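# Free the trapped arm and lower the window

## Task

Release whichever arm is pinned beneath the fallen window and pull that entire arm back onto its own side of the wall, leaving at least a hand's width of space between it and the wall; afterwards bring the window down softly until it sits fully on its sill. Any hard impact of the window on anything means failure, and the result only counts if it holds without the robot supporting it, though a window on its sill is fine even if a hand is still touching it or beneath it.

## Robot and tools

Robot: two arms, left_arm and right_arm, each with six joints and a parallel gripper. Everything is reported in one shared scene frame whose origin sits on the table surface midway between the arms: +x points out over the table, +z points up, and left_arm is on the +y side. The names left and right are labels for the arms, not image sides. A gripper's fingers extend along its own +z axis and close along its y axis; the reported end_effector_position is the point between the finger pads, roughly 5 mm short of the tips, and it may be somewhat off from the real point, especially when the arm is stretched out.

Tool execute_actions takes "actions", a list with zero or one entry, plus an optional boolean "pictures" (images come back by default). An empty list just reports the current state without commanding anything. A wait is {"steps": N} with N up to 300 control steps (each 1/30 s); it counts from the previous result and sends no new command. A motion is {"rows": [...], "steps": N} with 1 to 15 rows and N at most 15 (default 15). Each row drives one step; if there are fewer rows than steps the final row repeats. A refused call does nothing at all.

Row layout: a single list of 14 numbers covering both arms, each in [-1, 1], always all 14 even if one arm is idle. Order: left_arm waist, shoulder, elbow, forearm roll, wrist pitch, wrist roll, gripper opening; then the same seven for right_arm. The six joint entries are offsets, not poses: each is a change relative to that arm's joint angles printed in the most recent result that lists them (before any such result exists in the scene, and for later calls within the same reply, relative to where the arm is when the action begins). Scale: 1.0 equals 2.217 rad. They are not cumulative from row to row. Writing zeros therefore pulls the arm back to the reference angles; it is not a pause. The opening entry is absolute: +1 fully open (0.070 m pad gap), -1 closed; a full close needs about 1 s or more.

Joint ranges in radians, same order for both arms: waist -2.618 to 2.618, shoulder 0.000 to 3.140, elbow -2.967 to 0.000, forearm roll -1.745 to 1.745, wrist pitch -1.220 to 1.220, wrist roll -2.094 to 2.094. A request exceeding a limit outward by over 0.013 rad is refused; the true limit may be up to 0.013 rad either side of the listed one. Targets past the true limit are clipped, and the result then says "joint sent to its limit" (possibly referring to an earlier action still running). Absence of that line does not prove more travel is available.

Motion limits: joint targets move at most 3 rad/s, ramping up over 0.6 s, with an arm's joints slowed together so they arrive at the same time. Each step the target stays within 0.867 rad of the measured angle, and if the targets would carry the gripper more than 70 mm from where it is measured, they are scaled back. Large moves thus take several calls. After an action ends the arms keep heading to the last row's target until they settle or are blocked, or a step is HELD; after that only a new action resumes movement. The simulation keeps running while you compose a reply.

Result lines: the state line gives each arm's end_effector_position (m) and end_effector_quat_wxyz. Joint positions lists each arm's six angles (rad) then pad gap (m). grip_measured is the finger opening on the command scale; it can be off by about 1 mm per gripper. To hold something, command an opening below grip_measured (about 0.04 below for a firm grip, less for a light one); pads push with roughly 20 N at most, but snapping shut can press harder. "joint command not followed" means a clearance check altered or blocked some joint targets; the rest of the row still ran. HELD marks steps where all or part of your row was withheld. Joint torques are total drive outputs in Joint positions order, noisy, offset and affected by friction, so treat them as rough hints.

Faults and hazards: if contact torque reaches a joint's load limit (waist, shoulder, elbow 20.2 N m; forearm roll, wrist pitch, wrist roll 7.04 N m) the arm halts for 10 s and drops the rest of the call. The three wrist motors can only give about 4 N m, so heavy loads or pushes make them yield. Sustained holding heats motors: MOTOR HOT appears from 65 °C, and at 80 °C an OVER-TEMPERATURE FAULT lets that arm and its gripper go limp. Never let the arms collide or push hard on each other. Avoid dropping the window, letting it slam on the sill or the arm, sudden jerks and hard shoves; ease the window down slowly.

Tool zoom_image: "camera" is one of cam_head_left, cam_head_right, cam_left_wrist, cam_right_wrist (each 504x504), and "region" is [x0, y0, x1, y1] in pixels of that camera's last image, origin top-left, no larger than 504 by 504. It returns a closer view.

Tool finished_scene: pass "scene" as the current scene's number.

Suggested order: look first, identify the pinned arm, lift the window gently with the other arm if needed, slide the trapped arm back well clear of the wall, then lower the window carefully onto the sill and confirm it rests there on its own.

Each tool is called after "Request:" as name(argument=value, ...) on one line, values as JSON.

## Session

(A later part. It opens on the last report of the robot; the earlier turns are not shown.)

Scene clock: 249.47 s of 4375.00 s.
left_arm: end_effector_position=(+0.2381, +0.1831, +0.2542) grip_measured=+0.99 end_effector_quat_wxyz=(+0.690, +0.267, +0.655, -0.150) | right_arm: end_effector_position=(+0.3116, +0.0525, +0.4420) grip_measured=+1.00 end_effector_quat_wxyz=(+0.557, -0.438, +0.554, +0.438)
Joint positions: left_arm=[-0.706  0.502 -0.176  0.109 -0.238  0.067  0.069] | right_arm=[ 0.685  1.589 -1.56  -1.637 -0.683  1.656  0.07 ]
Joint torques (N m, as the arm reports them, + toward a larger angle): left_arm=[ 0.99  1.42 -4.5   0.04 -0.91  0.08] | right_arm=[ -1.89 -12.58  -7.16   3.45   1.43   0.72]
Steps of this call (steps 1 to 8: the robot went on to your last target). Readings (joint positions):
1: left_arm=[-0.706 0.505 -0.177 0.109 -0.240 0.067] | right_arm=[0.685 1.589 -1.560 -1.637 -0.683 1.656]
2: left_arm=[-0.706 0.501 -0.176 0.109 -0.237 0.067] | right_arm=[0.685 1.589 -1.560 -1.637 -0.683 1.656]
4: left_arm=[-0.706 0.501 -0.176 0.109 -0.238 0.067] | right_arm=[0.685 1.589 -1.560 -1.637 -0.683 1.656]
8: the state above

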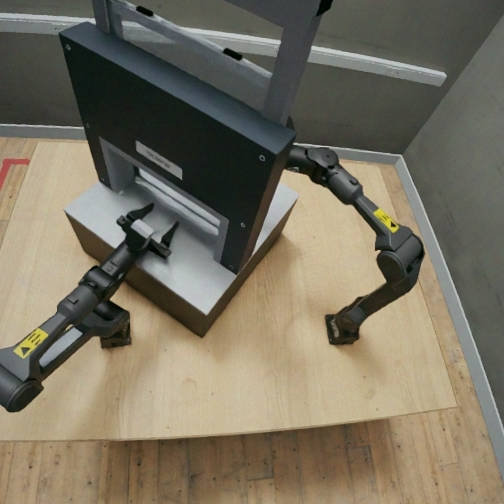

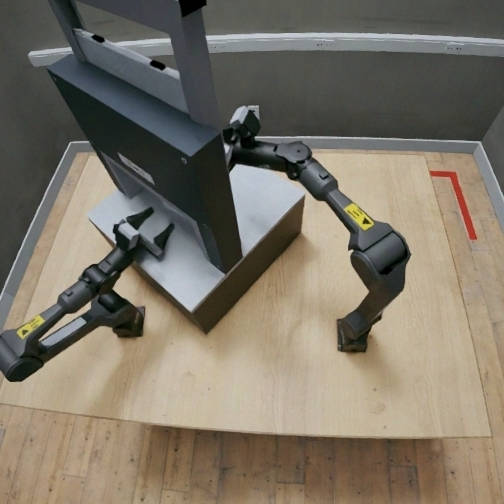

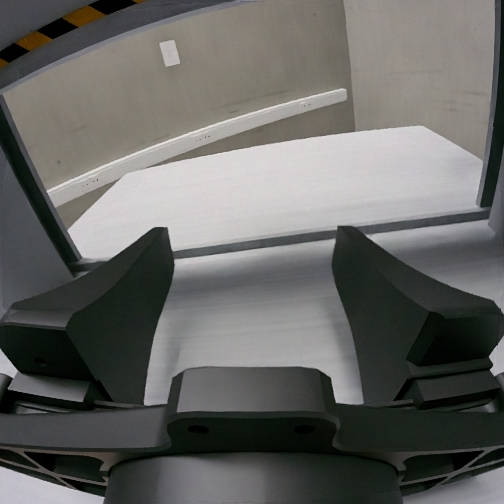

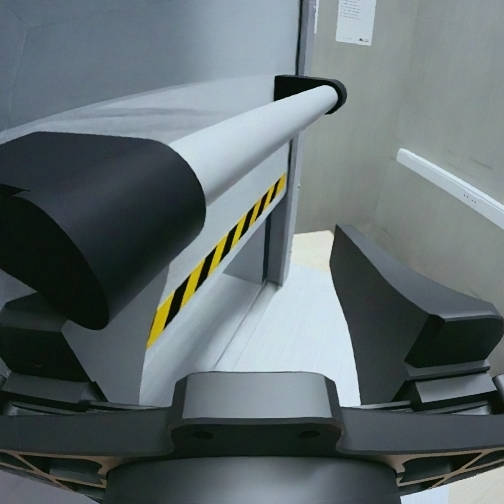

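Request:
execute_actions(actions=[{"rows": [
[0.654,0,0,0,0,0,1.0,0,-0.0007,0.0135,0.0150,0.0005,-0.0193,1.0],
[0.654,0,0,0,0,0,1.0,0,-0.0007,0.0135,0.0150,0.0005,-0.0193,1.0],
[0.654,0,0,0,0,0,1.0,0,-0.0013,0.0271,0.0301,0.0011,-0.0385,1.0],
[0.654,0,0,0,0,0,1.0,0,-0.0013,0.0271,0.0301,0.0011,-0.0385,1.0],
[0.654,0,0,0,0,0,1.0,0,-0.0020,0.0406,0.0451,0.0016,-0.0578,1.0],
[0.654,0,0,0,0,0,1.0,0,-0.0020,0.0406,0.0451,0.0016,-0.0578,1.0],
[0.654,0,0,0,0,0,1.0,0,-0.0022,0.0528,0.0598,0.0006,-0.0767,1.0],
[0.654,0,0,0,0,0,1.0,0,-0.0022,0.0528,0.0598,0.0006,-0.0767,1.0],
[0.654,0,0,0,0,0,1.0,0,-0.0024,0.0650,0.0745,-0.0004,-0.0956,1.0],
[0.654,0,0,0,0,0,1.0,0,-0.0024,0.0650,0.0745,-0.0004,-0.0956,1.0],
[0.654,0,0,0,0,0,1.0,0,-0.0026,0.0772,0.0892,-0.0014,-0.1145,1.0]
], "steps": 15}], pictures=false)

Request:
execute_actions(actions=[{"rows": [
[0.35,0,0,0,0,0,1.0,0,0.0006,0.0112,0.0141,-0.0021,-0.0184,1.0],
[0.35,0,0,0,0,0,1.0,0,0.0006,0.0112,0.0141,-0.0021,-0.0184,1.0],
[0.35,0,0,0,0,0,1.0,0,0.0012,0.0225,0.0281,-0.0042,-0.0367,1.0],
[0.35,0,0,0,0,0,1.0,0,0.0012,0.0225,0.0281,-0.0042,-0.0367,1.0],
[0.35,0,0,0,0,0,1.0,0,0.0018,0.0337,0.0422,-0.0063,-0.0551,1.0],
[0.35,0,0,0,0,0,1.0,0,0.0018,0.0337,0.0422,-0.0063,-0.0551,1.0],
[0.35,0,0,0,0,0,1.0,0,0.0035,0.0450,0.0567,-0.0098,-0.0748,1.0],
[0.35,0,0,0,0,0,1.0,0,0.0035,0.0450,0.0567,-0.0098,-0.0748,1.0],
[0.35,0,0,0,0,0,1.0,0,0.0051,0.0564,0.0712,-0.0133,-0.0944,1.0],
[0.35,0,0,0,0,0,1.0,0,0.0051,0.0564,0.0712,-0.0133,-0.0944,1.0],
[0.35,0,0,0,0,0,1.0,0,0.0068,0.0677,0.0857,-0.0168,-0.1141,1.0]
], "steps": 15}], pictures=false)

Request:
execute_actions(actions=[{"rows": [
[0.03,0,0,0,0,0,1.0,0,0.0021,0.0085,0.0110,-0.0037,-0.0156,1.0],
[0.03,0,0,0,0,0,1.0,0,0.0021,0.0085,0.0110,-0.0037,-0.0156,1.0],
[0.03,0,0,0,0,0,1.0,0,0.0041,0.0171,0.0219,-0.0075,-0.0311,1.0],
[0.03,0,0,0,0,0,1.0,0,0.0041,0.0171,0.0219,-0.0075,-0.0311,1.0],
[0.03,0,0,0,0,0,1.0,0,0.0062,0.0256,0.0329,-0.0112,-0.0467,1.0],
[0.03,0,0,0,0,0,1.0,0,0.0062,0.0256,0.0329,-0.0112,-0.0467,1.0],
[0.03,0,0,0,0,0,1.0,0,0.0093,0.0343,0.0441,-0.0161,-0.0636,1.0],
[0.03,0,0,0,0,0,1.0,0,0.0093,0.0343,0.0441,-0.0161,-0.0636,1.0],
[0.03,0,0,0,0,0,1.0,0,0.0123,0.0431,0.0553,-0.0211,-0.0804,1.0],
[0.03,0,0,0,0,0,1.0,0,0.0123,0.0431,0.0553,-0.0211,-0.0804,1.0],
[0.03,0,0,0,0,0,1.0,0,0.0154,0.0518,0.0665,-0.0260,-0.0973,1.0]
], "steps": 15}], pictures=true)

Scene clock: 314.50 s of 4375.00 s.
left_arm: end_effector_position=(+0.2795, +0.3002, +0.2543) grip_measured=+0.99 end_effector_quat_wxyz=(+0.706, +0.090, +0.702, +0.032) | right_arm: end_effector_position=(+0.3123, +0.0527, +0.3998) grip_measured=+1.00 end_effector_quat_wxyz=(+0.556, -0.437, +0.556, +0.437)
Joint positions: left_arm=[-0.186  0.502 -0.176  0.109 -0.238  0.067  0.069] | right_arm=[ 0.685  1.581 -1.387 -1.441 -0.686  1.402  0.07 ]
Joint torques (N m, as the arm reports them, + toward a larger angle): left_arm=[ 1.33  0.95 -4.93  0.02 -0.77  0.09] | right_arm=[-1.99 -8.61 -7.53  3.23  1.24  0.96]
Steps of this call (steps 1 to 30: the robot went on to your last target; steps 31 to 90: nothing new was sent; then 61.53 s passed at rest; steps 91 to 105: all 15 steps of this action). Readings (joint positions):
91: left_arm=[-0.705 0.502 -0.176 0.109 -0.238 0.067] | right_arm=[0.685 1.589 -1.559 -1.636 -0.683 1.656]
92: left_arm=[-0.699 0.502 -0.176 0.109 -0.238 0.067] | right_arm=[0.685 1.588 -1.556 -1.630 -0.682 1.650]
94: left_arm=[-0.668 0.502 -0.176 0.109 -0.238 0.067] | right_arm=[0.685 1.586 -1.536 -1.604 -0.681 1.619]
98: left_arm=[-0.538 0.502 -0.176 0.109 -0.238 0.067] | right_arm=[0.685 1.582 -1.468 -1.534 -0.681 1.524]
105: the state above

Scene clock: 315.00 s of 4375.00 s.
left_arm: end_effector_position=(+0.2336, +0.4621, +0.2543) grip_measured=+0.99 end_effector_quat_wxyz=(+0.650, -0.160, +0.689, +0.276) | right_arm: end_effector_position=(+0.3127, +0.0527, +0.3560) grip_measured=+1.00 end_effector_quat_wxyz=(+0.556, -0.439, +0.556, +0.435)
Joint positions: left_arm=[ 0.525  0.502 -0.176  0.109 -0.238  0.067  0.069] | right_arm=[ 0.684  1.597 -1.234 -1.252 -0.722  1.148  0.07 ]
Joint torques (N m, as the arm reports them, + toward a larger angle): left_arm=[ 0.09  0.96 -4.95  0.04 -0.77  0.08] | right_arm=[ -1.74 -10.23  -8.4    3.48   0.53   0.97]
Steps of this call (steps 1 to 15: all 15 steps of this action). Readings (joint positions):
1: left_arm=[-0.135 0.502 -0.176 0.109 -0.238 0.067] | right_arm=[0.685 1.581 -1.385 -1.439 -0.686 1.400]
2: left_arm=[-0.085 0.502 -0.176 0.109 -0.238 0.067] | right_arm=[0.685 1.581 -1.382 -1.432 -0.686 1.393]
4: left_arm=[0.016 0.502 -0.176 0.109 -0.238 0.067] | right_arm=[0.685 1.581 -1.362 -1.406 -0.689 1.359]
8: left_arm=[0.219 0.502 -0.176 0.109 -0.238 0.067] | right_arm=[0.685 1.585 -1.307 -1.342 -0.700 1.272]
15: the state above

Scene clock: 315.50 s of 4375.00 s.
left_arm: end_effector_position=(+0.2237, +0.4748, +0.2543) grip_measured=+0.99 end_effector_quat_wxyz=(+0.641, -0.183, +0.684, +0.297) | right_arm: end_effector_position=(+0.3132, +0.0525, +0.3153) grip_measured=+1.00 end_effector_quat_wxyz=(+0.557, -0.444, +0.555, +0.429)
Joint positions: left_arm=[ 0.592  0.502 -0.176  0.109 -0.238  0.067  0.069] | right_arm=[ 0.684  1.634 -1.116 -1.105 -0.778  0.931  0.07 ]
Joint torques (N m, as the arm reports them, + toward a larger angle): left_arm=[ 0.37  0.95 -4.94  0.04 -0.77  0.08] | right_arm=[ -0.66 -12.6   -8.54   3.53  -0.35   0.94]
Steps of this call (steps 1 to 15: all 15 steps of this action). Readings (joint positions):
1: left_arm=[0.550 0.502 -0.176 0.109 -0.238 0.067] | right_arm=[0.684 1.597 -1.233 -1.250 -0.723 1.146]
2: left_arm=[0.569 0.502 -0.176 0.109 -0.238 0.067] | right_arm=[0.684 1.598 -1.230 -1.244 -0.724 1.139]
4: left_arm=[0.590 0.502 -0.176 0.109 -0.238 0.067] | right_arm=[0.684 1.602 -1.213 -1.219 -0.732 1.105]
8: left_arm=[0.592 0.502 -0.176 0.109 -0.238 0.067] | right_arm=[0.684 1.614 -1.170 -1.172 -0.749 1.033]
15: the state above

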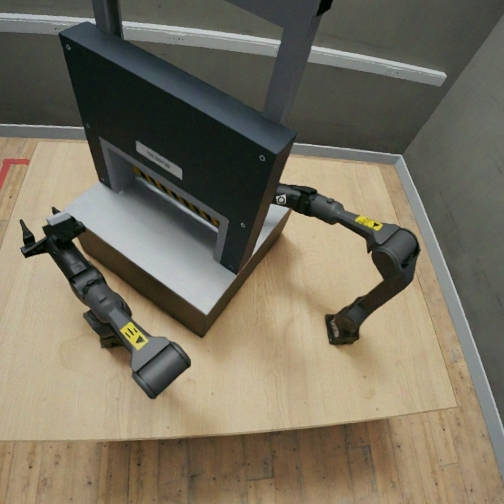

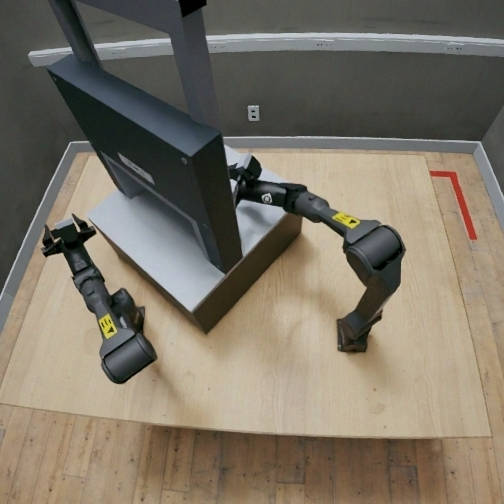

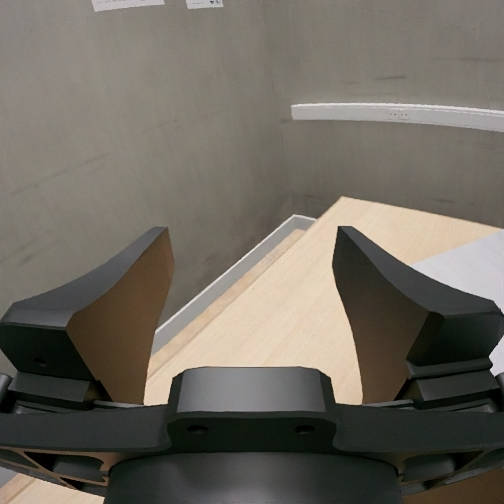

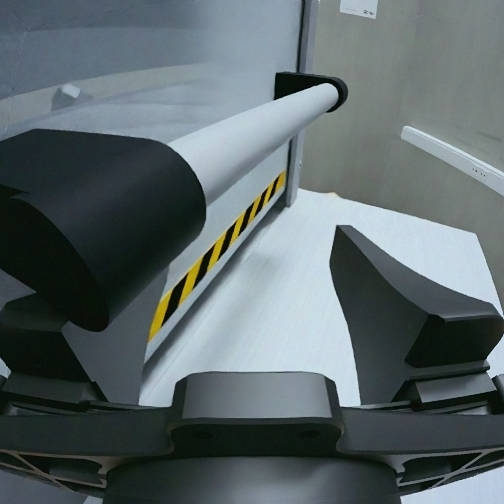

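Request:
execute_actions(actions=[{"rows": [
[0.08,0,0,0,0,0,1.0,0,0.0004,0.0008,0.0010,-0.0006,-0.0016,1.0],
[0.08,0,0,0,0,0,1.0,0,0.0008,0.0016,0.0020,-0.0011,-0.0033,1.0],
[0.08,0,0,0,0,0,1.0,0,0.0012,0.0024,0.0030,-0.0017,-0.0049,1.0],
[0.08,0,0,0,0,0,1.0,0,0.0015,0.0032,0.0040,-0.0023,-0.0066,1.0],
[0.08,0,0,0,0,0,1.0,0,0.0019,0.0040,0.0050,-0.0029,-0.0082,1.0],
[0.08,0,0,0,0,0,1.0,0,0.0023,0.0048,0.0060,-0.0034,-0.0099,1.0],
[0.08,0,0,0,0,0,1.0,0,0.0027,0.0056,0.0070,-0.0040,-0.0115,1.0],
[0.08,0,0,0,0,0,1.0,0,0.0031,0.0063,0.0081,-0.0046,-0.0132,1.0],
[0.08,0,0,0,0,0,1.0,0,0.0035,0.0071,0.0091,-0.0052,-0.0148,1.0],
[0.08,0,0,0,0,0,1.0,0,0.0039,0.0079,0.0101,-0.0057,-0.0165,1.0],
[0.08,0,0,0,0,0,1.0,0,0.0043,0.0087,0.0111,-0.0063,-0.0181,1.0],
[0.08,0,0,0,0,0,1.0,0,0.0046,0.0095,0.0121,-0.0069,-0.0198,1.0],
[0.08,0,0,0,0,0,1.0,0,0.0050,0.0103,0.0131,-0.0075,-0.0214,1.0],
[0.08,0,0,0,0,0,1.0,0,0.0054,0.0111,0.0141,-0.0080,-0.0231,1.0],
[0.08,0,0,0,0,0,1.0,0,0.0058,0.0119,0.0151,-0.0086,-0.0247,1.0]
], "steps": 15}], pictures=false)

Request:
execute_actions(actions=[{"rows": [
[0,0,0,0,0,0,1.0,0,0.0004,0.0008,0.0010,-0.0006,-0.0016,1.0],
[0,0,0,0,0,0,1.0,0,0.0008,0.0016,0.0020,-0.0011,-0.0033,1.0],
[0,0,0,0,0,0,1.0,0,0.0012,0.0024,0.0030,-0.0017,-0.0049,1.0],
[0,0,0,0,0,0,1.0,0,0.0015,0.0032,0.0040,-0.0023,-0.0066,1.0],
[0,0,0,0,0,0,1.0,0,0.0019,0.0040,0.0050,-0.0029,-0.0082,1.0],
[0,0,0,0,0,0,1.0,0,0.0023,0.0048,0.0060,-0.0034,-0.0099,1.0],
[0,0,0,0,0,0,1.0,0,0.0027,0.0056,0.0070,-0.0040,-0.0115,1.0],
[0,0,0,0,0,0,1.0,0,0.0031,0.0063,0.0081,-0.0046,-0.0132,1.0],
[0,0,0,0,0,0,1.0,0,0.0035,0.0071,0.0091,-0.0052,-0.0148,1.0],
[0,0,0,0,0,0,1.0,0,0.0039,0.0079,0.0101,-0.0057,-0.0165,1.0],
[0,0,0,0,0,0,1.0,0,0.0043,0.0087,0.0111,-0.0063,-0.0181,1.0],
[0,0,0,0,0,0,1.0,0,0.0046,0.0095,0.0121,-0.0069,-0.0198,1.0],
[0,0,0,0,0,0,1.0,0,0.0050,0.0103,0.0131,-0.0075,-0.0214,1.0],
[0,0,0,0,0,0,1.0,0,0.0054,0.0111,0.0141,-0.0080,-0.0231,1.0],
[0,0,0,0,0,0,1.0,0,0.0058,0.0119,0.0151,-0.0086,-0.0247,1.0]
], "steps": 15}], pictures=false)

Request:
execute_actions(actions=[{"rows": [
[0,0,0,0,0,0,1.0,0,0.0005,0.0007,0.0009,-0.0006,-0.0016,1.0],
[0,0,0,0,0,0,1.0,0,0.0009,0.0014,0.0018,-0.0013,-0.0032,1.0],
[0,0,0,0,0,0,1.0,0,0.0014,0.0021,0.0027,-0.0019,-0.0048,1.0],
[0,0,0,0,0,0,1.0,0,0.0019,0.0029,0.0036,-0.0026,-0.0065,1.0],
[0,0,0,0,0,0,1.0,0,0.0024,0.0036,0.0045,-0.0032,-0.0081,1.0],
[0,0,0,0,0,0,1.0,0,0.0028,0.0043,0.0054,-0.0038,-0.0097,1.0],
[0,0,0,0,0,0,1.0,0,0.0033,0.0050,0.0063,-0.0045,-0.0113,1.0],
[0,0,0,0,0,0,1.0,0,0.0038,0.0057,0.0072,-0.0051,-0.0129,1.0],
[0,0,0,0,0,0,1.0,0,0.0043,0.0064,0.0081,-0.0058,-0.0145,1.0],
[0,0,0,0,0,0,1.0,0,0.0047,0.0071,0.0090,-0.0064,-0.0161,1.0],
[0,0,0,0,0,0,1.0,0,0.0052,0.0078,0.0099,-0.0070,-0.0177,1.0],
[0,0,0,0,0,0,1.0,0,0.0057,0.0086,0.0108,-0.0077,-0.0194,1.0],
[0,0,0,0,0,0,1.0,0,0.0062,0.0093,0.0117,-0.0083,-0.0210,1.0],
[0,0,0,0,0,0,1.0,0,0.0066,0.0100,0.0126,-0.0090,-0.0226,1.0],
[0,0,0,0,0,0,1.0,0,0.0071,0.0107,0.0135,-0.0096,-0.0242,1.0]
], "steps": 15}], pictures=true)

Scene clock: 352.30 s of 4375.00 s.
left_arm: end_effector_position=(+0.1932, +0.5051, +0.2543) grip_measured=+0.99 end_effector_quat_wxyz=(+0.612, -0.243, +0.665, +0.353) | right_arm: end_effector_position=(+0.3125, +0.0527, +0.3063) grip_measured=+1.00 end_effector_quat_wxyz=(+0.558, -0.446, +0.553, +0.428)
Joint positions: left_arm=[ 0.77   0.502 -0.176  0.109 -0.238  0.067  0.069] | right_arm=[ 0.684  1.645 -1.091 -1.073 -0.797  0.877  0.07 ]
Joint torques (N m, as the arm reports them, + toward a larger angle): left_arm=[ 0.42  0.96 -4.93  0.04 -0.77  0.08] | right_arm=[  1.31 -12.58  -6.66   2.75  -1.35   0.47]
Steps of this call (steps 1 to 15: the robot went on to your last target; steps 16 to 90: nothing new was sent; then 33.30 s passed at rest; steps 91 to 105: all 15 steps of this action). Readings (joint positions):
91: left_arm=[0.592 0.502 -0.176 0.109 -0.238 0.067] | right_arm=[0.684 1.632 -1.119 -1.105 -0.780 0.932]
92: left_arm=[0.598 0.502 -0.176 0.109 -0.238 0.067] | right_arm=[0.684 1.632 -1.118 -1.102 -0.782 0.927]
94: left_arm=[0.628 0.502 -0.176 0.109 -0.238 0.067] | right_arm=[0.684 1.634 -1.114 -1.096 -0.784 0.918]
98: left_arm=[0.736 0.502 -0.176 0.109 -0.238 0.067] | right_arm=[0.684 1.638 -1.105 -1.088 -0.789 0.903]
105: the state above

Scene clock: 352.80 s of 4375.00 s.
left_arm: end_effector_position=(+0.1932, +0.5051, +0.2543) grip_measured=+0.99 end_effector_quat_wxyz=(+0.612, -0.243, +0.665, +0.353) | right_arm: end_effector_position=(+0.3126, +0.0526, +0.2965) grip_measured=+1.00 end_effector_quat_wxyz=(+0.560, -0.448, +0.552, +0.426)
Joint positions: left_arm=[ 0.77   0.502 -0.176  0.109 -0.238  0.067  0.069] | right_arm=[ 0.684  1.658 -1.065 -1.04  -0.815  0.824  0.07 ]
Joint torques (N m, as the arm reports them, + toward a larger angle): left_arm=[ 0.63  0.95 -4.9   0.04 -0.76  0.08] | right_arm=[  1.68 -14.04  -5.93   2.59  -1.56   0.39]
Steps of this call (steps 1 to 15: all 15 steps of this action). Readings (joint positions):
1: left_arm=[0.770 0.502 -0.176 0.109 -0.238 0.067] | right_arm=[0.684 1.646 -1.089 -1.071 -0.798 0.874]
2: left_arm=[0.770 0.502 -0.176 0.109 -0.238 0.067] | right_arm=[0.684 1.646 -1.088 -1.070 -0.799 0.872]
4: left_arm=[0.770 0.502 -0.176 0.109 -0.238 0.067] | right_arm=[0.684 1.648 -1.085 -1.064 -0.802 0.864]
8: left_arm=[0.770 0.502 -0.176 0.109 -0.238 0.067] | right_arm=[0.684 1.652 -1.078 -1.056 -0.806 0.849]
15: the state above

Scene clock: 353.30 s of 4375.00 s.
left_arm: end_effector_position=(+0.1932, +0.5051, +0.2543) grip_measured=+0.99 end_effector_quat_wxyz=(+0.612, -0.243, +0.665, +0.353) | right_arm: end_effector_position=(+0.3125, +0.0527, +0.2865) grip_measured=+1.00 end_effector_quat_wxyz=(+0.561, -0.450, +0.550, +0.424)
Joint positions: left_arm=[ 0.77   0.502 -0.176  0.109 -0.238  0.067  0.069] | right_arm=[ 0.684  1.674 -1.042 -1.011 -0.836  0.772  0.07 ]
Joint torques (N m, as the arm reports them, + toward a larger angle): left_arm=[ 0.61  0.97 -4.93  0.04 -0.76  0.08] | right_arm=[  1.69 -13.94  -6.09   2.55  -1.66   0.46]
Steps of this call (steps 1 to 15: all 15 steps of this action). Readings (joint positions):
1: left_arm=[0.770 0.502 -0.176 0.109 -0.238 0.067] | right_arm=[0.684 1.659 -1.064 -1.038 -0.816 0.820]
2: left_arm=[0.770 0.502 -0.176 0.109 -0.238 0.067] | right_arm=[0.684 1.660 -1.063 -1.037 -0.817 0.818]
4: left_arm=[0.770 0.502 -0.176 0.109 -0.238 0.067] | right_arm=[0.684 1.662 -1.060 -1.033 -0.820 0.811]
8: left_arm=[0.770 0.502 -0.176 0.109 -0.238 0.067] | right_arm=[0.684 1.666 -1.053 -1.025 -0.826 0.797]
15: the state above

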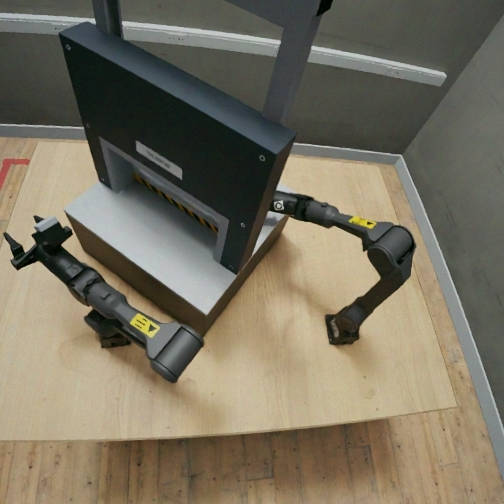

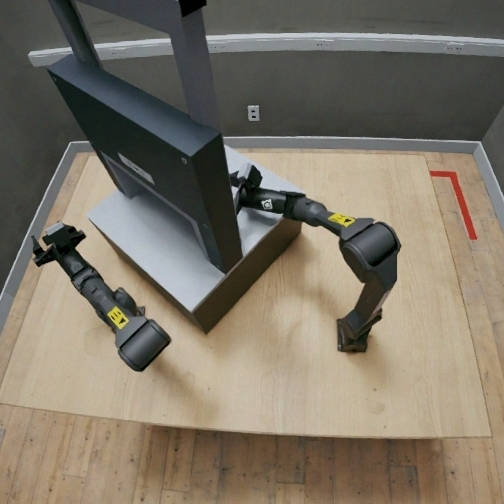

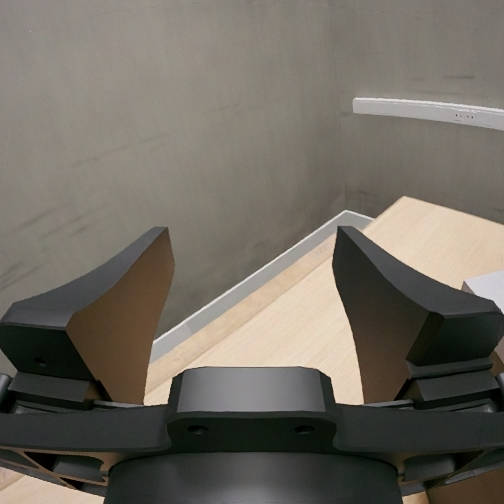

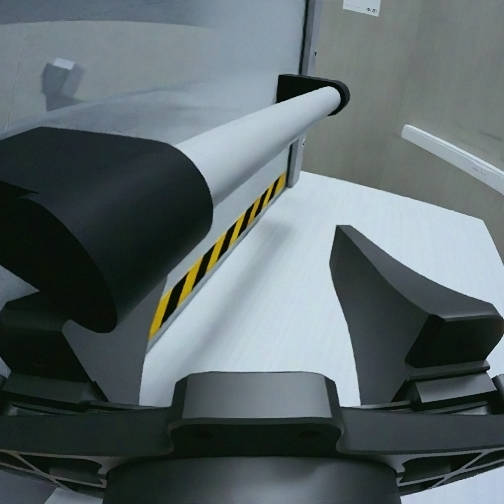

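Request:
execute_actions(actions=[{"rows": [
[0,0,0,0,0,0,1.0,0,0.0005,0.0007,0.0009,-0.0007,-0.0016,1.0],
[0,0,0,0,0,0,1.0,0,0.0010,0.0014,0.0017,-0.0013,-0.0032,1.0],
[0,0,0,0,0,0,1.0,0,0.0015,0.0020,0.0026,-0.0020,-0.0048,1.0],
[0,0,0,0,0,0,1.0,0,0.0021,0.0027,0.0034,-0.0027,-0.0064,1.0],
[0,0,0,0,0,0,1.0,0,0.0026,0.0034,0.0043,-0.0033,-0.0080,1.0],
[0,0,0,0,0,0,1.0,0,0.0031,0.0041,0.0051,-0.0040,-0.0096,1.0],
[0,0,0,0,0,0,1.0,0,0.0036,0.0048,0.0060,-0.0047,-0.0112,1.0],
[0,0,0,0,0,0,1.0,0,0.0041,0.0054,0.0068,-0.0053,-0.0128,1.0],
[0,0,0,0,0,0,1.0,0,0.0046,0.0061,0.0077,-0.0060,-0.0144,1.0],
[0,0,0,0,0,0,1.0,0,0.0051,0.0068,0.0085,-0.0067,-0.0160,1.0],
[0,0,0,0,0,0,1.0,0,0.0056,0.0075,0.0094,-0.0073,-0.0176,1.0],
[0,0,0,0,0,0,1.0,0,0.0062,0.0082,0.0102,-0.0080,-0.0192,1.0],
[0,0,0,0,0,0,1.0,0,0.0067,0.0088,0.0111,-0.0087,-0.0208,1.0],
[0,0,0,0,0,0,1.0,0,0.0072,0.0095,0.0119,-0.0093,-0.0224,1.0],
[0,0,0,0,0,0,1.0,0,0.0077,0.0102,0.0128,-0.0100,-0.0240,1.0]
], "steps": 15}], pictures=false)

Request:
execute_actions(actions=[{"rows": [
[0,0,0,0,0,0,1.0,0,0.0005,0.0007,0.0009,-0.0007,-0.0016,1.0],
[0,0,0,0,0,0,1.0,0,0.0010,0.0014,0.0017,-0.0013,-0.0032,1.0],
[0,0,0,0,0,0,1.0,0,0.0015,0.0020,0.0026,-0.0020,-0.0048,1.0],
[0,0,0,0,0,0,1.0,0,0.0021,0.0027,0.0034,-0.0027,-0.0064,1.0],
[0,0,0,0,0,0,1.0,0,0.0026,0.0034,0.0043,-0.0033,-0.0080,1.0],
[0,0,0,0,0,0,1.0,0,0.0031,0.0041,0.0051,-0.0040,-0.0096,1.0],
[0,0,0,0,0,0,1.0,0,0.0036,0.0048,0.0060,-0.0047,-0.0112,1.0],
[0,0,0,0,0,0,1.0,0,0.0041,0.0054,0.0068,-0.0053,-0.0128,1.0],
[0,0,0,0,0,0,1.0,0,0.0046,0.0061,0.0077,-0.0060,-0.0144,1.0],
[0,0,0,0,0,0,1.0,0,0.0051,0.0068,0.0085,-0.0067,-0.0160,1.0],
[0,0,0,0,0,0,1.0,0,0.0056,0.0075,0.0094,-0.0073,-0.0176,1.0],
[0,0,0,0,0,0,1.0,0,0.0062,0.0082,0.0102,-0.0080,-0.0192,1.0],
[0,0,0,0,0,0,1.0,0,0.0067,0.0088,0.0111,-0.0087,-0.0208,1.0],
[0,0,0,0,0,0,1.0,0,0.0072,0.0095,0.0119,-0.0093,-0.0224,1.0],
[0,0,0,0,0,0,1.0,0,0.0077,0.0102,0.0128,-0.0100,-0.0240,1.0]
], "steps": 15}], pictures=true)

Scene clock: 370.67 s of 4375.00 s.
left_arm: end_effector_position=(+0.1932, +0.5051, +0.2543) grip_measured=+0.99 end_effector_quat_wxyz=(+0.612, -0.243, +0.665, +0.353) | right_arm: end_effector_position=(+0.3117, +0.0528, +0.2825) grip_measured=+1.00 end_effector_quat_wxyz=(+0.567, -0.452, +0.543, +0.424)
Joint positions: left_arm=[ 0.77   0.502 -0.176  0.109 -0.238  0.067  0.069] | right_arm=[ 0.685  1.684 -1.025 -0.98  -0.861  0.721  0.07 ]
Joint torques (N m, as the arm reports them, + toward a larger angle): left_arm=[ 0.61  0.95 -4.94  0.04 -0.77  0.08] | right_arm=[ 0.91 -8.05 -2.6   0.92 -0.74  0.05]
Steps of this call (steps 1 to 15: the robot went on to your last target; steps 16 to 90: nothing new was sent; then 13.87 s passed at rest; steps 91 to 105: all 15 steps of this action). Readings (joint positions):
91: left_arm=[0.770 0.502 -0.176 0.109 -0.238 0.067] | right_arm=[0.684 1.674 -1.042 -1.010 -0.836 0.770]
92: left_arm=[0.770 0.502 -0.176 0.109 -0.238 0.067] | right_arm=[0.684 1.674 -1.042 -1.008 -0.837 0.767]
94: left_arm=[0.770 0.502 -0.176 0.109 -0.238 0.067] | right_arm=[0.684 1.676 -1.041 -1.003 -0.841 0.760]
98: left_arm=[0.770 0.502 -0.176 0.109 -0.238 0.067] | right_arm=[0.685 1.679 -1.035 -0.994 -0.849 0.746]
105: the state above

Scene clock: 371.17 s of 4375.00 s.
left_arm: end_effector_position=(+0.1932, +0.5051, +0.2543) grip_measured=+0.99 end_effector_quat_wxyz=(+0.612, -0.243, +0.665, +0.353) | right_arm: end_effector_position=(+0.3115, +0.0528, +0.2732) grip_measured=+1.00 end_effector_quat_wxyz=(+0.570, -0.454, +0.541, +0.421)
Joint positions: left_arm=[ 0.77   0.502 -0.176  0.109 -0.238  0.067  0.069] | right_arm=[ 0.686  1.7   -1.004 -0.952 -0.882  0.669  0.07 ]
Joint torques (N m, as the arm reports them, + toward a larger angle): left_arm=[ 0.62  0.96 -4.94  0.04 -0.77  0.08] | right_arm=[ 0.39 -8.61 -2.5   0.91 -0.75  0.08]
Steps of this call (steps 1 to 15: all 15 steps of this action). Readings (joint positions):
1: left_arm=[0.770 0.502 -0.176 0.109 -0.238 0.067] | right_arm=[0.685 1.685 -1.024 -0.979 -0.861 0.718]
2: left_arm=[0.770 0.502 -0.176 0.109 -0.238 0.067] | right_arm=[0.685 1.684 -1.024 -0.976 -0.864 0.717]
4: left_arm=[0.770 0.502 -0.176 0.109 -0.238 0.067] | right_arm=[0.686 1.684 -1.022 -0.972 -0.868 0.708]
8: left_arm=[0.770 0.502 -0.176 0.109 -0.238 0.067] | right_arm=[0.686 1.691 -1.015 -0.965 -0.872 0.694]
15: the state above

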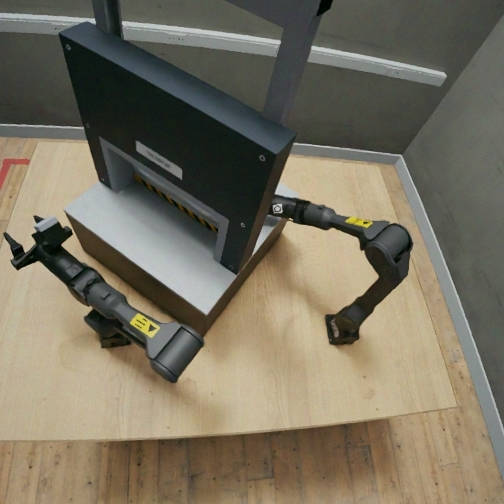

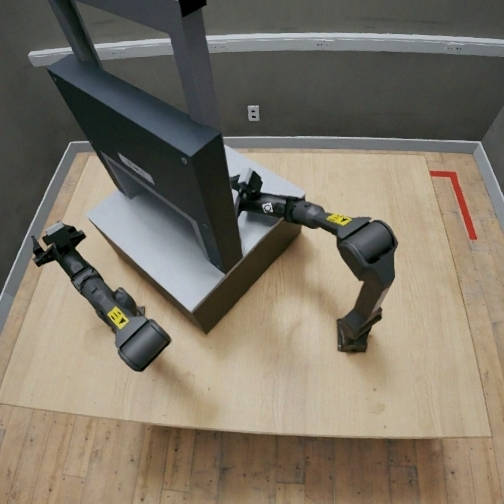

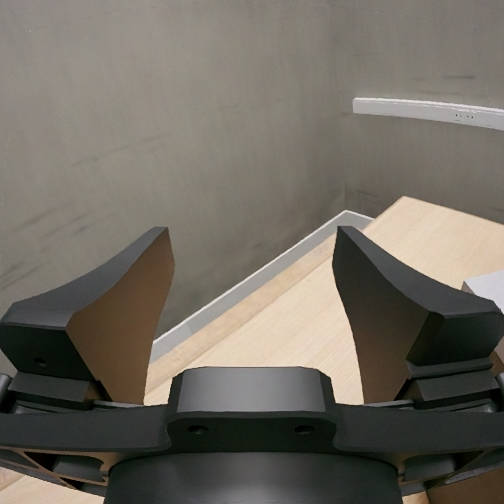

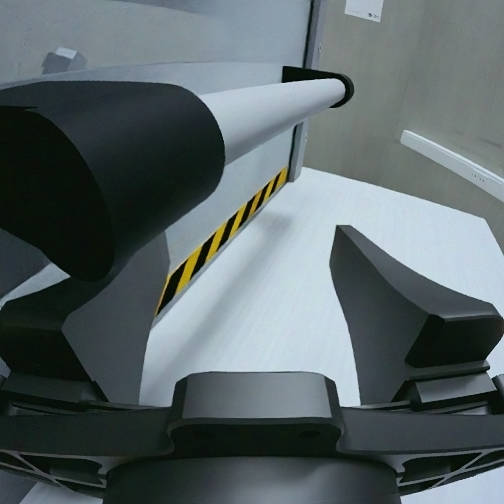

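The window now rests on its sill with the finger clear, and the left arm is parked well away from the wall.

Request:
finished_scene(scene=2)

The scene is finished: the task was done.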